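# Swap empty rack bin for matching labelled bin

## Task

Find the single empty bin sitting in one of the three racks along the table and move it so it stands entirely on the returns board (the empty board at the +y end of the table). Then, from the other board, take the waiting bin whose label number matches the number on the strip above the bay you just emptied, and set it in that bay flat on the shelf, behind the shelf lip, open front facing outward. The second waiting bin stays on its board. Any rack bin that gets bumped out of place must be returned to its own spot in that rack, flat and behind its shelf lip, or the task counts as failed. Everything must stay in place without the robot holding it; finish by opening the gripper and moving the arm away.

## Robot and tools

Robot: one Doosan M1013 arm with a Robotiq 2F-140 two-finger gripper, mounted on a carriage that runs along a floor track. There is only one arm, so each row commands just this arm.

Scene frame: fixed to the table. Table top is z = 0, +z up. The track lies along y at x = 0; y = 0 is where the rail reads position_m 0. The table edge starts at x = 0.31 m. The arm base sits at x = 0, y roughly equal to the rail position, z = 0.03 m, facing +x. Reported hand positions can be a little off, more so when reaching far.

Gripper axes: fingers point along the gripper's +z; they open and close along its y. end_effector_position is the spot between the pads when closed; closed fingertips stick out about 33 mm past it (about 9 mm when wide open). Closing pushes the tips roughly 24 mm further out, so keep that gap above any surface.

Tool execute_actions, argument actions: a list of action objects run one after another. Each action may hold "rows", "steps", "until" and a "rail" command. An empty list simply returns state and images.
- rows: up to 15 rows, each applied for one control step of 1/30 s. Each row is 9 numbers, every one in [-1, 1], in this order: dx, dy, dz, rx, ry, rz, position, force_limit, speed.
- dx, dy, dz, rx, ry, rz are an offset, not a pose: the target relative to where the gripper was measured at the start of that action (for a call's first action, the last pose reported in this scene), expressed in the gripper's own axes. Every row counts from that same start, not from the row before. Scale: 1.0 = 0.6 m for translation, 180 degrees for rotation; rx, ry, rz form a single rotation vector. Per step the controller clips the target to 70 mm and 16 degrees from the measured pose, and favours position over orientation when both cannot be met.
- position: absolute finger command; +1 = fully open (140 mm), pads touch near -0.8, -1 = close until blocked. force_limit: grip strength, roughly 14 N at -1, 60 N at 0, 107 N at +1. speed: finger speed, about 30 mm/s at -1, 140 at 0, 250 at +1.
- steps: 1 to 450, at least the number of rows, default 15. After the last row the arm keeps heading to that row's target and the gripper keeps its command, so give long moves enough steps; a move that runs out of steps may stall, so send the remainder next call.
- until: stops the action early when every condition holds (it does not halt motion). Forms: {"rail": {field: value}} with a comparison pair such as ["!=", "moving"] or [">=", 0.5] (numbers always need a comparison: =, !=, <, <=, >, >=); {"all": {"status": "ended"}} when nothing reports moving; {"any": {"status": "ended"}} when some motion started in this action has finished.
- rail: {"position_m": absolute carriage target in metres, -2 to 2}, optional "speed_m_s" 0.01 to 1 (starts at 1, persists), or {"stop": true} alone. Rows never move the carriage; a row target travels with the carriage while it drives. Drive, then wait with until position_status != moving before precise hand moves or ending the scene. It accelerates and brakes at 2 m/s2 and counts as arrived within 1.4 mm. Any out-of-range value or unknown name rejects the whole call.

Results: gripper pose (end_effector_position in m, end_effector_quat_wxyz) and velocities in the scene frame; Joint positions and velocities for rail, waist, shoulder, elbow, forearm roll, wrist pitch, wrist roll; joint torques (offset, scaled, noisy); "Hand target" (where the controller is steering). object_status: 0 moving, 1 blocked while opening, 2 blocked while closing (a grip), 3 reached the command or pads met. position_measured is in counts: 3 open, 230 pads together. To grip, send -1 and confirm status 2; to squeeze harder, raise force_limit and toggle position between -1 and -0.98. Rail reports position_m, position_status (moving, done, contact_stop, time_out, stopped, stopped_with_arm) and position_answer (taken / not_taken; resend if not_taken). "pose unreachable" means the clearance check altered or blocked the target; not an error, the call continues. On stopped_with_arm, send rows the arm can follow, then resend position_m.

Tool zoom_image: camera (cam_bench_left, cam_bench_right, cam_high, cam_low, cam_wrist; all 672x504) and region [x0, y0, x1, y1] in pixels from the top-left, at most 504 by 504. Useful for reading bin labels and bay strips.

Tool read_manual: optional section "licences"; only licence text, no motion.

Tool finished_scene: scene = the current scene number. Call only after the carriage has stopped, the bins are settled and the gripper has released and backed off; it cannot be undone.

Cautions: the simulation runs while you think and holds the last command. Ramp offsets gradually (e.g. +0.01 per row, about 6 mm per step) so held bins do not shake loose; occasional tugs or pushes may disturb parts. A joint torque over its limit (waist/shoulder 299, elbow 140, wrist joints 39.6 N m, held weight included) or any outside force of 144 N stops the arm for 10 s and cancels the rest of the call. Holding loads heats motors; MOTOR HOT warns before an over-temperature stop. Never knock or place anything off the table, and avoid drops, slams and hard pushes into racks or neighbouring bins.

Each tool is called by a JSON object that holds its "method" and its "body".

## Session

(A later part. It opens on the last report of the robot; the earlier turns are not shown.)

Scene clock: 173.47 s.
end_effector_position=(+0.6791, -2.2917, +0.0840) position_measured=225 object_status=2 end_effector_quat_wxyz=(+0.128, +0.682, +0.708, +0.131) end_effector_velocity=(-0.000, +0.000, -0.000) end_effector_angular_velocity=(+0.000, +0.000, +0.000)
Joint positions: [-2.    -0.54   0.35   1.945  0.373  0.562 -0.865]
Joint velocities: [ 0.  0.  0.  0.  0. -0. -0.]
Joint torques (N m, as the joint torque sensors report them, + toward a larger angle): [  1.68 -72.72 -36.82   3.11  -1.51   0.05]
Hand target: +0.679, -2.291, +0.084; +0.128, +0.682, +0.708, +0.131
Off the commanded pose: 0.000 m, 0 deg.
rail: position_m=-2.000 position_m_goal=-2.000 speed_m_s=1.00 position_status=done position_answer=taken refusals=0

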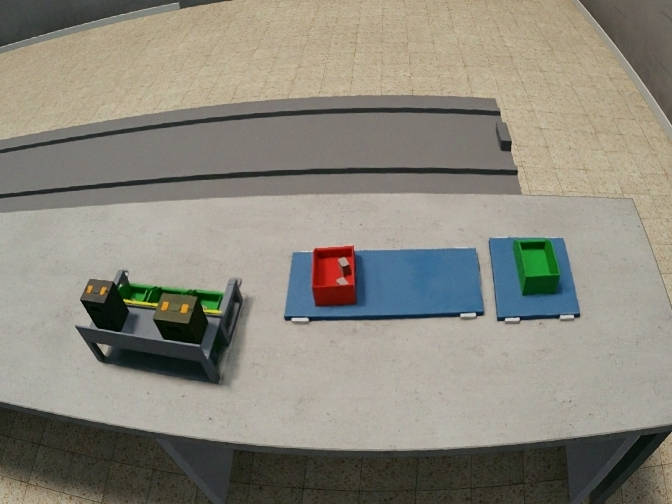

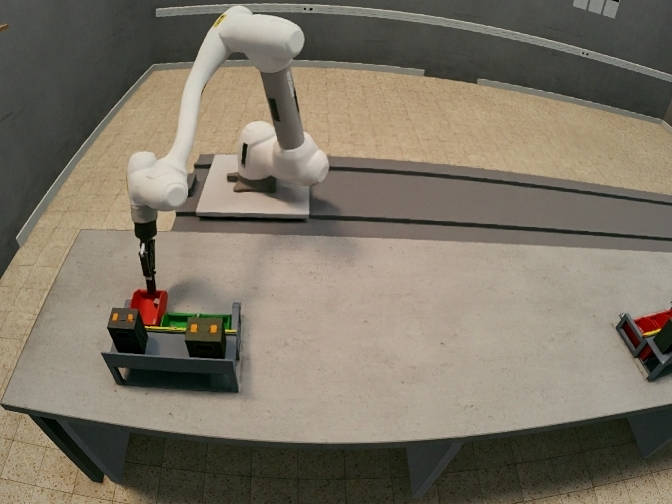

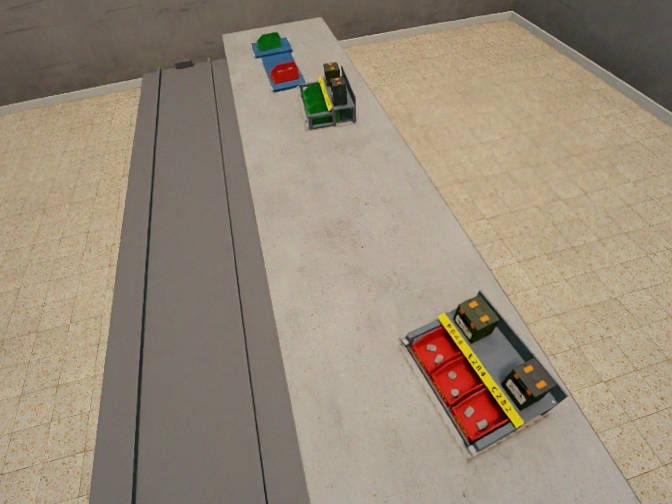

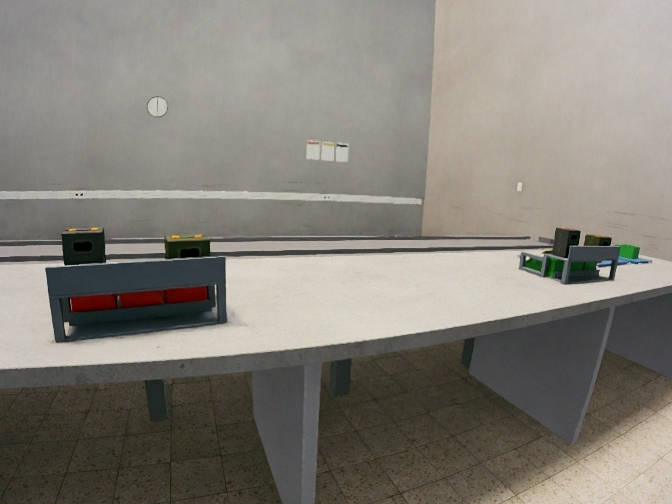

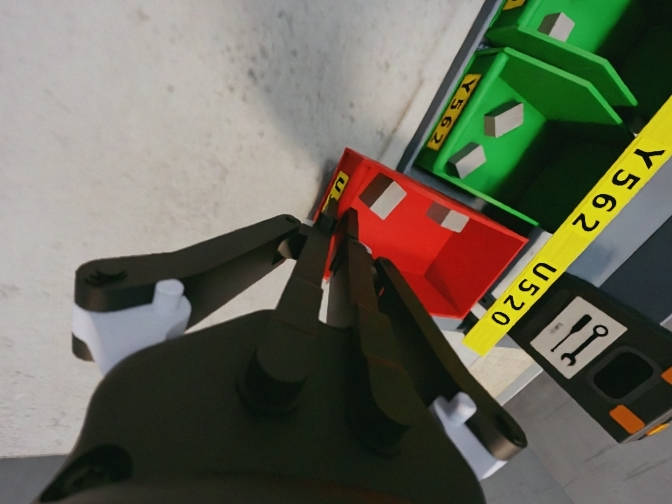

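{"method": "execute_actions", "body": {"actions": [{"rows":[[0,0.002,0.002,0,0,0,-1,1,0],[0,0.005,0.004,0,0,0,-1,1,0],[0,0.009,0.0065,0,0,0,-1,1,0],[0,0.013,0.0085,0,0,0,-1,1,0],[0,0.017,0.0101,0,0,0,-1,1,0],[0,0.021,0.0117,0,0,0,-1,1,0],[0,0.025,0.0132,0,0,0,-1,1,0],[0,0.029,0.0148,0,0,0,-1,1,0],[0,0.033,0.0163,0,0,0,-1,1,0],[0,0.037,0.0179,0,0,0,-1,1,0],[0,0.041,0.0194,0,0,0,-1,1,0],[0,0.045,0.021,0,0,0,-1,1,0],[0,0.049,0.0225,0,0,0,-1,1,0],[0,0.0533,0.0242,0,0,0,-1,1,0]],"steps":22}]}}

{"method": "zoom_image", "body": {"camera": "cam_wrist", "region": [330, 100, 610, 370]}}

Scene clock: 179.10 s.
end_effector_position=(+0.7142, -2.2904, +0.0820) position_measured=225 object_status=2 end_effector_quat_wxyz=(+0.129, +0.682, +0.708, +0.131) end_effector_velocity=(+0.000, -0.000, -0.000) end_effector_angular_velocity=(+0.000, +0.000, -0.000)
Joint positions: [-2.    -0.511  0.392  1.886  0.35   0.571 -0.816]
Joint velocities: [ 0.     0.     0.001 -0.001 -0.001  0.     0.001]
Joint torques (N m, as the joint torque sensors report them, + toward a larger angle): [  2.28 -75.73 -37.37   3.16  -1.62  -0.23]
Hand target: +0.714, -2.290, +0.082; +0.129, +0.682, +0.708, +0.131
Off the commanded pose: 0.000 m, 0 deg.
rail: position_m=-2.000 position_m_goal=-2.000 speed_m_s=1.00 position_status=done position_answer=taken refusals=0

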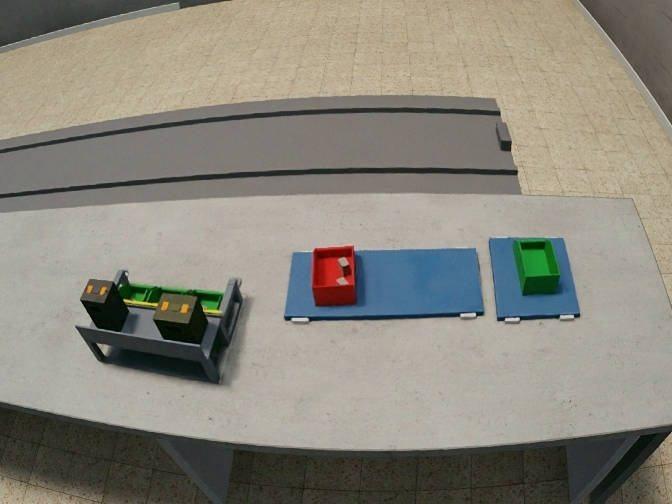

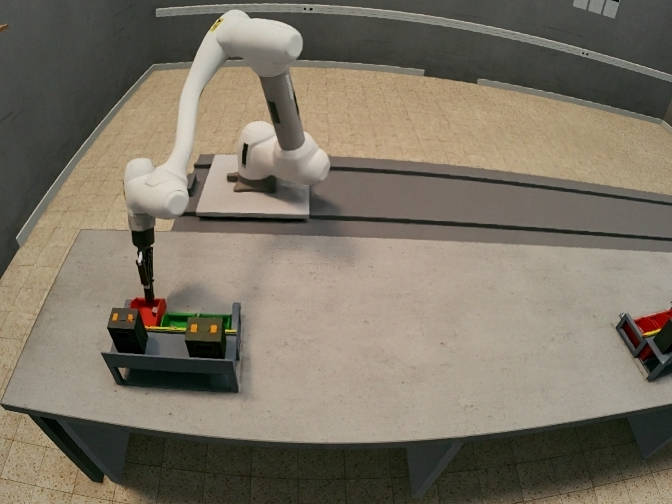

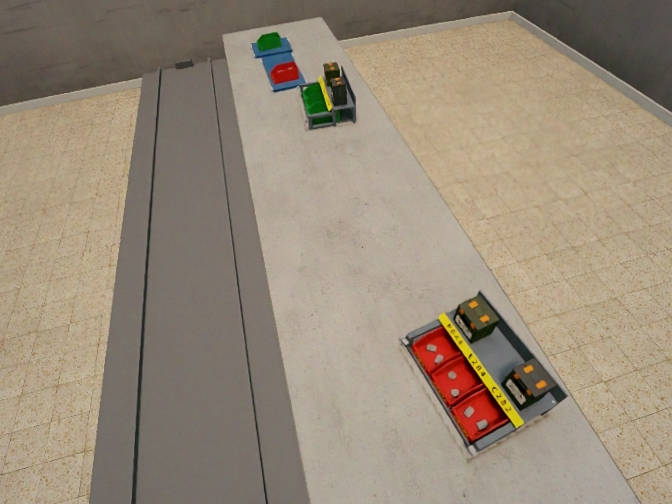

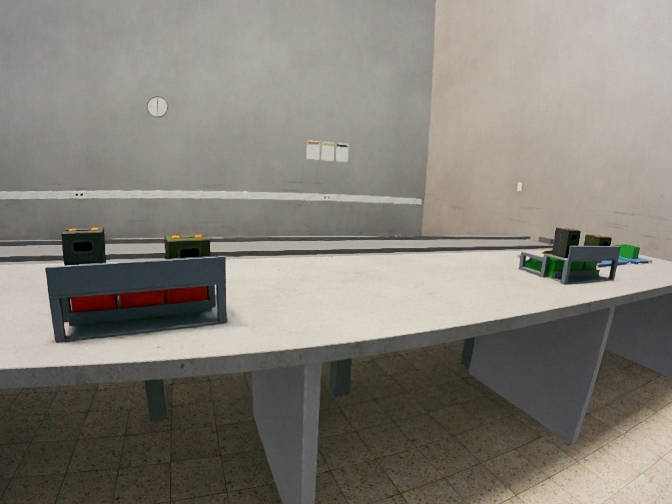

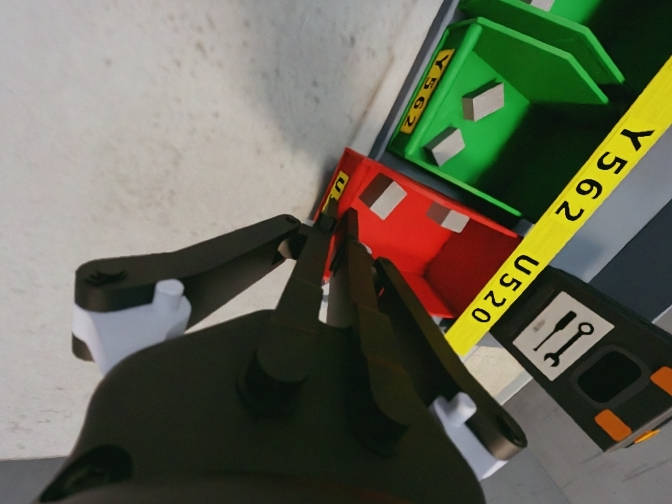

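Region (330, 100, 610, 370) of cam_wrist's 672x504 image, scaled by 1.800, with more detail than that image has; it fills the top 486 rows of this view, and the rest is white.

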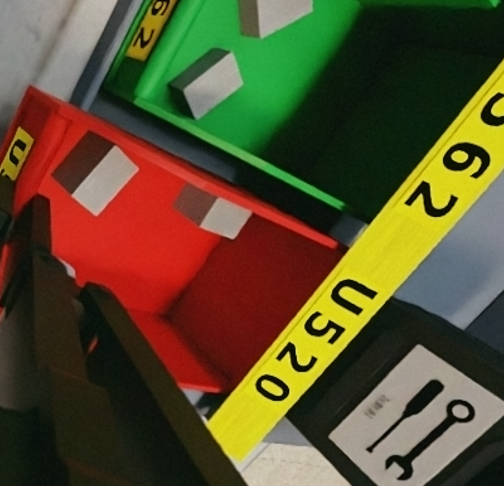

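{"method": "execute_actions", "body": {"actions": [{"rows":[[0,0.003,0.0012,0,0,0,-1,1,0],[0,0.008,0.0031,0,0,0,-1,1,0],[0,0.014,0.0054,0,0,0,-1,1,0],[0,0.02,0.0077,0,0,0,-1,1,0],[0,0.026,0.01,0,0,0,-1,1,0],[0,0.032,0.0123,0,0,0,-1,1,0],[0,0.038,0.0147,0,0,0,-1,1,0],[0,0.044,0.017,0,0,0,-1,1,0],[0,0.05,0.0193,0,0,0,-1,1,0],[0,0.056,0.0216,0,0,0,-1,1,0],[0,0.062,0.0239,0,0,0,-1,1,0],[0,0.067,0.0259,0,0,0,-1,1,0],[0,0.071,0.0274,0,0,0,-1,1,0],[0,0.0736,0.0284,0,0,0,-1,1,0]],"steps":22}]}}

{"method": "zoom_image", "body": {"camera": "cam_wrist", "region": [240, 60, 480, 300]}}

Scene clock: 183.83 s.
end_effector_position=(+0.7615, -2.2887, +0.0820) position_measured=225 object_status=2 end_effector_quat_wxyz=(+0.129, +0.682, +0.708, +0.131) end_effector_velocity=(+0.000, -0.000, -0.000) end_effector_angular_velocity=(-0.000, +0.000, -0.000)
Joint positions: [-2.    -0.476  0.447  1.8    0.318  0.592 -0.751]
Joint velocities: [ 0.     0.     0.001 -0.001 -0.     0.     0.001]
Joint torques (N m, as the joint torque sensors report them, + toward a larger angle): [  2.62 -83.73 -38.     3.25  -1.71   0.01]
Hand target: +0.761, -2.288, +0.082; +0.129, +0.682, +0.708, +0.131
Off the commanded pose: 0.000 m, 0 deg.
rail: position_m=-2.000 position_m_goal=-2.000 speed_m_s=1.00 position_status=done position_answer=taken refusals=0

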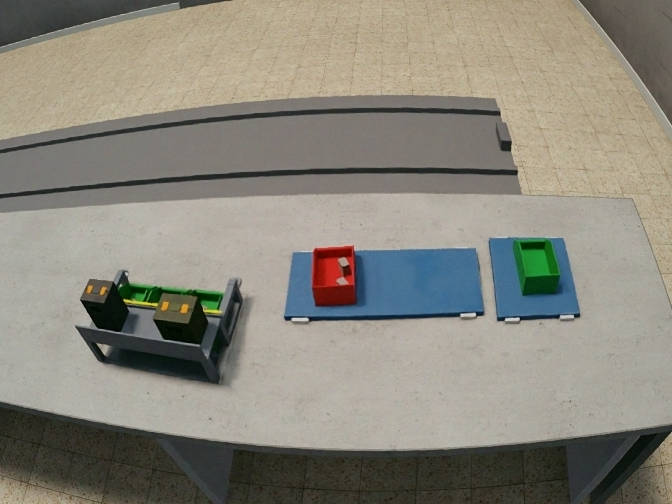

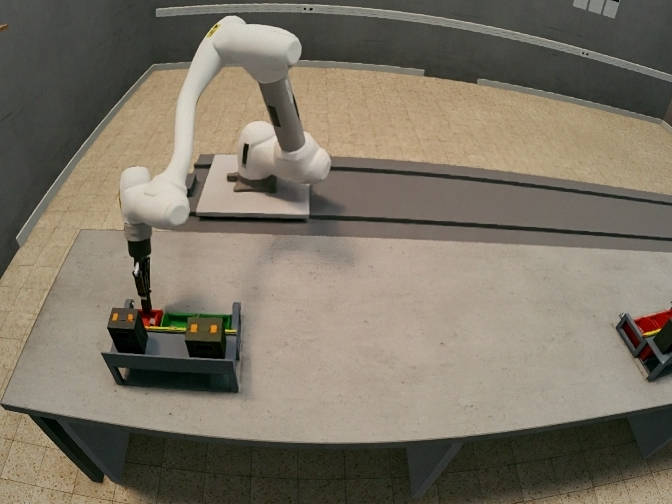

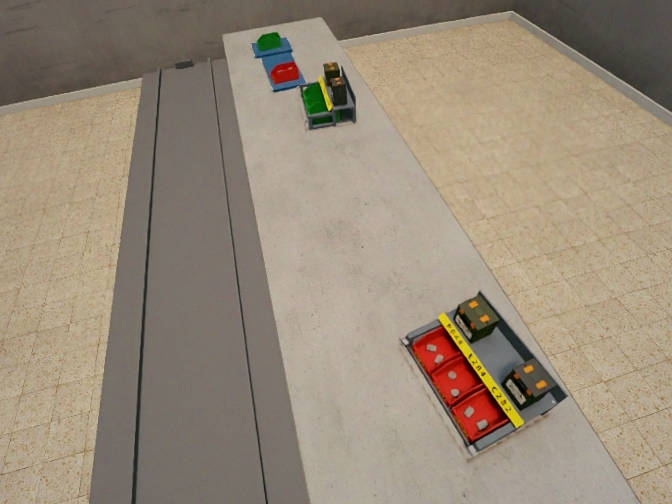

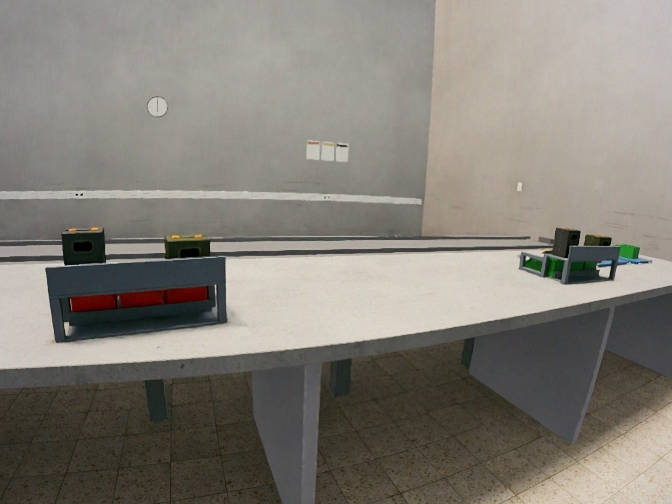

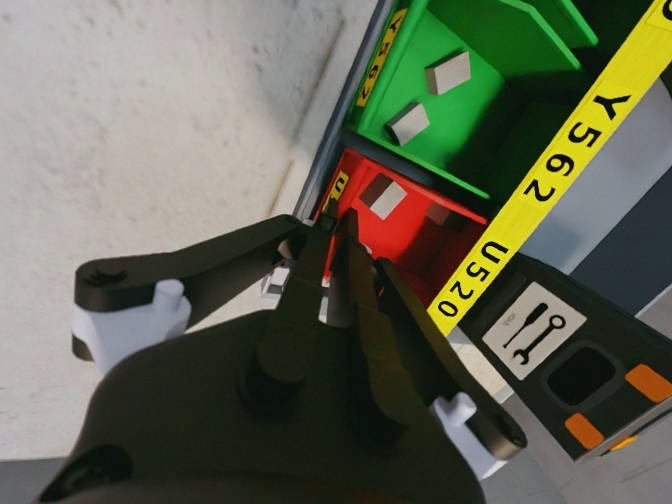

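Region (240, 60, 480, 300) of cam_wrist's 672x504 image, scaled by 2.100, with more detail than that image has.

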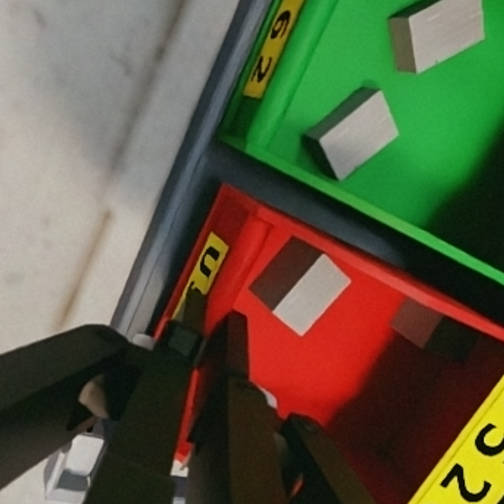

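{"method": "execute_actions", "body": {"actions": [{"rows":[[0,-0.0008,0.002,0,0,0,-1,1,0],[0,-0.0016,0.0042,-0.0005,0,0,-1,1,0],[0,-0.0025,0.0065,-0.001,0,0,-1,1,0],[0,-0.0034,0.0088,-0.0015,0,0,-1,1,0],[0,-0.0043,0.0111,-0.002,0,0,-1,1,0],[0,-0.0052,0.0134,-0.0025,0,0,-1,1,0],[0,-0.0061,0.0157,-0.003,0,0,-1,1,0],[0,-0.007,0.018,-0.0035,0,0,-1,1,0],[0,-0.0078,0.0203,-0.004,0,0,-1,1,0],[0,-0.0087,0.0226,-0.0045,0,0,-1,1,0],[0,-0.0096,0.0249,-0.005,0,0,-1,1,0]],"steps":20}]}}

{"method": "zoom_image", "body": {"camera": "cam_wrist", "region": [240, 60, 480, 300]}}

Scene clock: 189.97 s.
end_effector_position=(+0.7615, -2.2887, +0.0660) position_measured=225 object_status=2 end_effector_quat_wxyz=(+0.134, +0.681, +0.707, +0.137) end_effector_velocity=(-0.000, -0.000, -0.000) end_effector_angular_velocity=(+0.000, -0.000, -0.000)
Joint positions: [-2.    -0.479  0.46   1.82   0.357  0.55  -0.792]
Joint velocities: [ 0.    -0.     0.     0.     0.001 -0.    -0.001]
Joint torques (N m, as the joint torque sensors report them, + toward a larger angle): [  2.85 -82.06 -36.76   3.    -1.52  -0.05]
Hand target: +0.761, -2.288, +0.066; +0.134, +0.681, +0.707, +0.137
Off the commanded pose: 0.000 m, 0 deg.
rail: position_m=-2.000 position_m_goal=-2.000 speed_m_s=1.00 position_status=done position_answer=taken refusals=0

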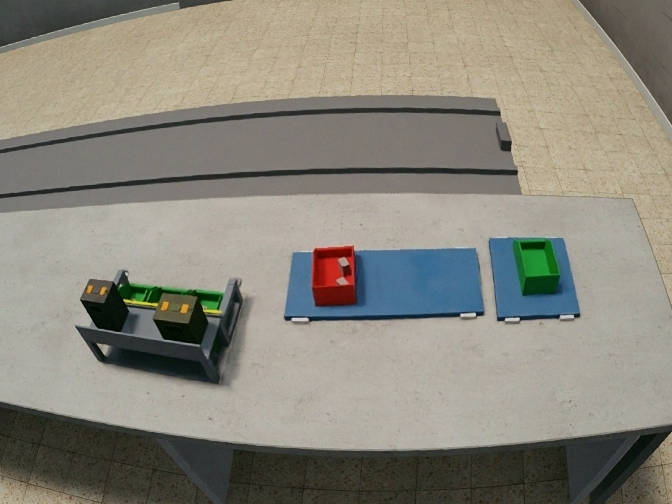

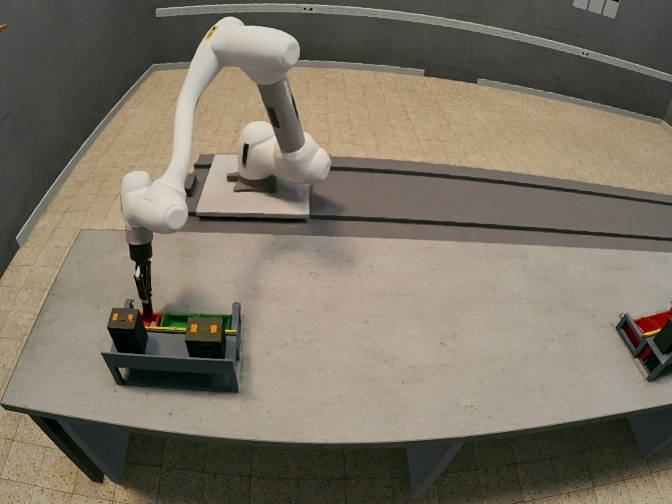

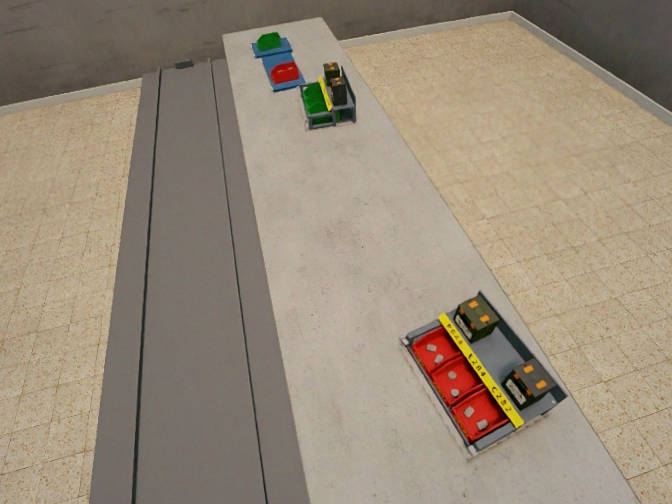

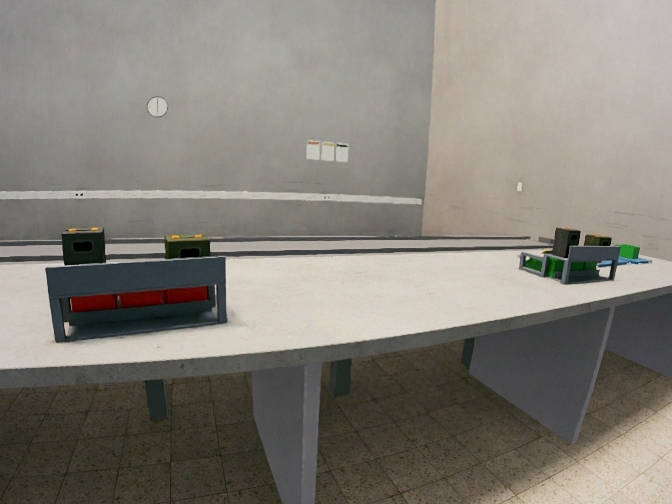

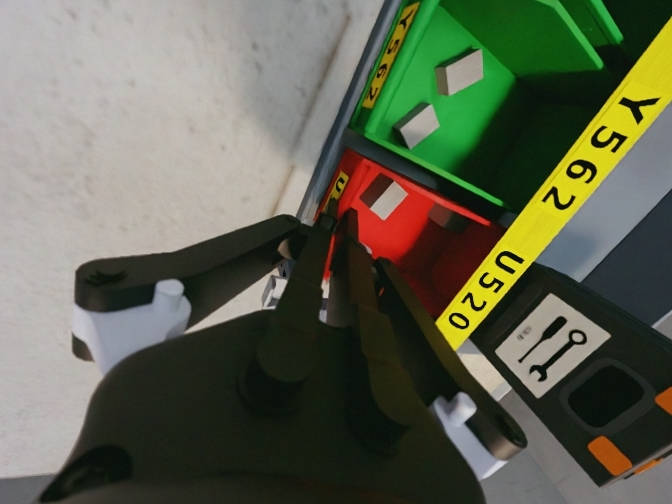

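Region (240, 60, 480, 300) of cam_wrist's 672x504 image, scaled by 2.100, with more detail than that image has.

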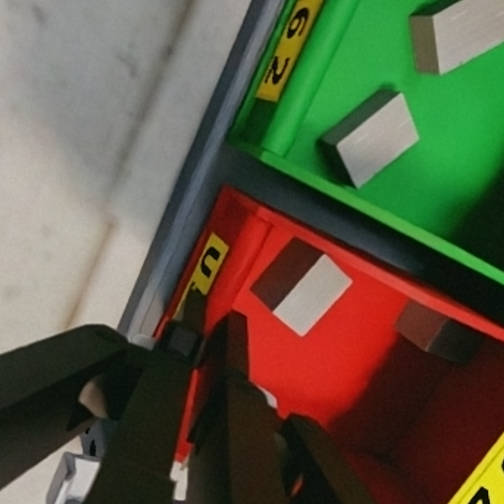

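Lower 2 mm more, release, retract.

{"method": "execute_actions", "body": {"actions": [{"rows":[[0,-0.0004,0.001,0,0,0,-1,1,0],[0,-0.0008,0.002,0,0,0,-1,1,0],[0,-0.0012,0.0031,0,0,0,-1,1,0],[0,-0.0012,0.0031,0,0,0,-1,1,0],[0,-0.0012,0.0031,0,0,0,-1,1,0],[0,-0.0012,0.0031,0,0,0,-1,1,0],[0,-0.0012,0.0031,0,0,0,-0.4,0,-0.3]],"steps":22},{"rows":[[0,0,-0.01,0,0,0,-0.4,0,0],[0,0,-0.022,0,0,0,-0.4,0,0],[0,0,-0.038,0,0,0,-0.4,0,0],[0,0,-0.056,0,0,0,-0.4,0,0],[0,0,-0.076,0,0,0,-0.4,0,0],[0,0,-0.096,0,0,0,-0.4,0,0],[0,0,-0.116,0,0,0,-0.4,0,0],[0,0,-0.136,0,0,0,-0.4,0,0],[0,0,-0.156,0,0,0,-0.4,0,0],[0,0,-0.176,0,0,0,-0.4,0,0],[0,0,-0.196,0,0,0,-0.4,0,0],[0,0,-0.215,0,0,0,-0.4,0,0],[0,0,-0.23,0,0,0,-0.4,0,0]],"steps":22}]}}

{"method": "zoom_image", "body": {"camera": "cam_wrist", "region": [280, 20, 540, 280]}}

{"method": "zoom_image", "body": {"camera": "cam_bench_right", "region": [90, 270, 260, 400]}}

{"method": "zoom_image", "body": {"camera": "cam_bench_left", "region": [70, 220, 600, 390]}}

Scene clock: 197.40 s.
end_effector_position=(+0.7098, -2.2904, +0.1918) position_measured=179 object_status=3 end_effector_quat_wxyz=(+0.134, +0.681, +0.707, +0.137) end_effector_velocity=(+0.000, -0.000, +0.002) end_effector_angular_velocity=(-0.001, -0.002, +0.000)
Joint positions: [-2.    -0.518  0.277  1.817  0.295  0.737 -0.743]
Joint velocities: [ 0.    -0.    -0.002 -0.001 -0.     0.002  0.   ]
Joint torques (N m, as the joint torque sensors report them, + toward a larger angle): [  2.51 -69.65 -38.4    3.42  -1.24   0.  ]
Hand target: +0.710, -2.290, +0.192; +0.134, +0.681, +0.707, +0.137
Off the commanded pose: 0.000 m, 0 deg.
rail: position_m=-2.000 position_m_goal=-2.000 speed_m_s=1.00 position_status=done position_answer=taken refusals=0

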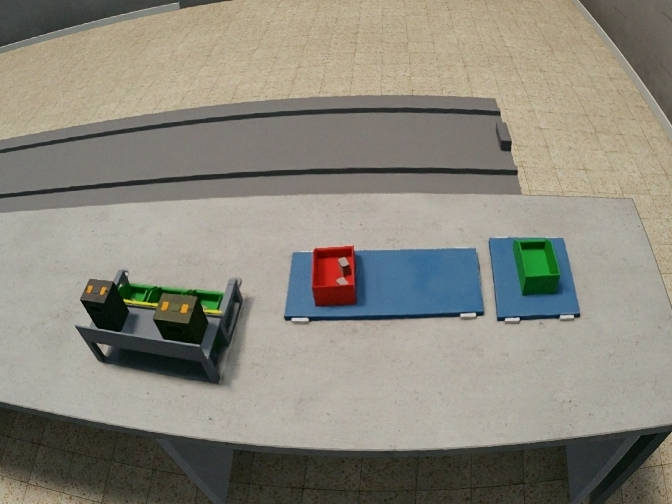

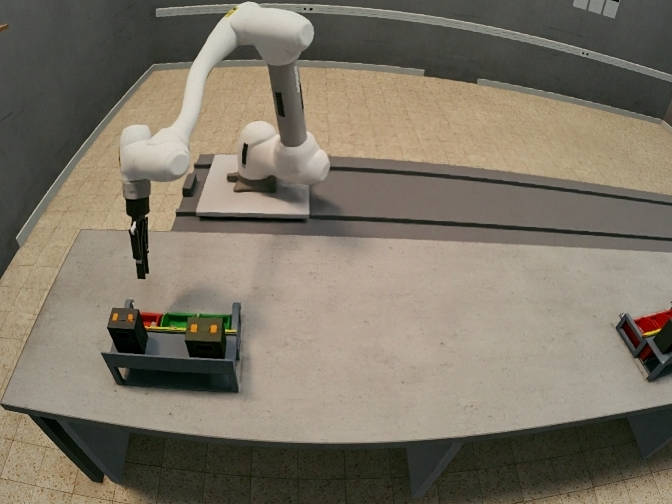

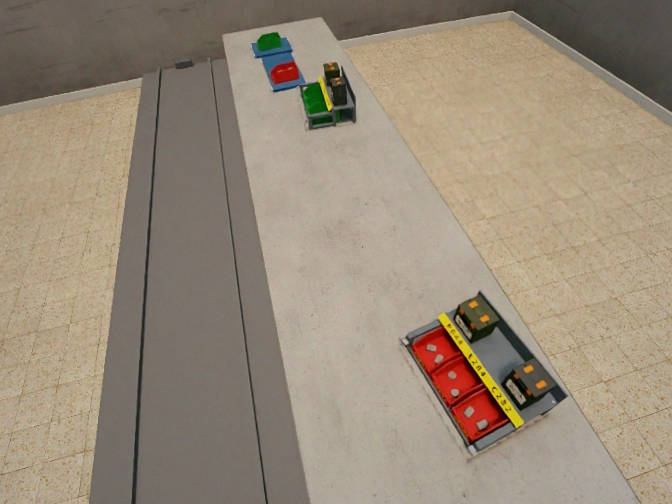

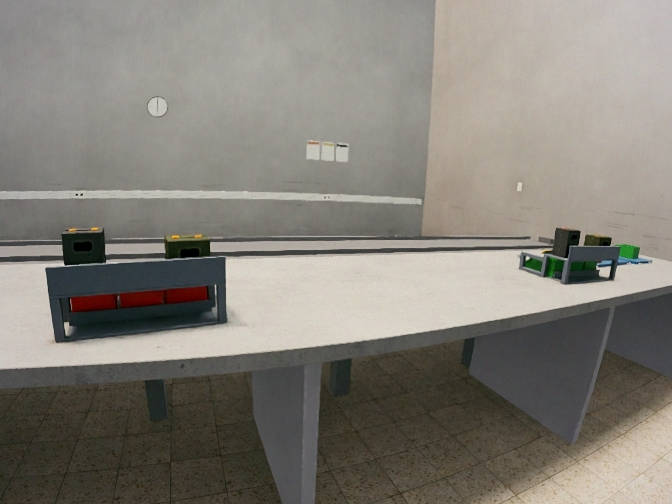

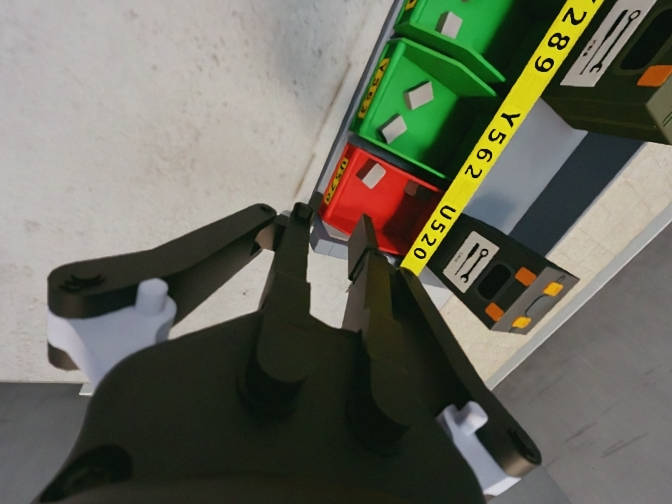

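Region (280, 20, 540, 280) of cam_wrist's 672x504 image, scaled by 1.938, with more detail than that image has.

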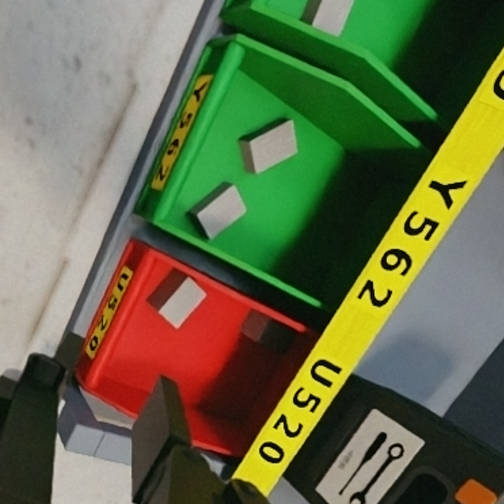

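Region (90, 270, 260, 400) of cam_bench_right's 672x504 image, scaled by 2.965, with more detail than that image has; it fills the top 385 rows of this view, and the rest is white.

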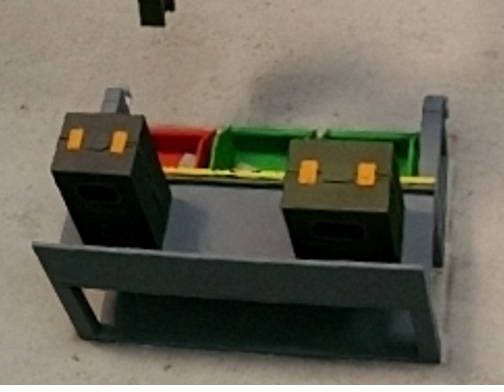

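Region (70, 220, 600, 390) is 530x170 pixels. A region can be at most 504 by 504 pixels.

{"method": "finished_scene", "body": {"scene": 2}}

The scene is finished: the task was done.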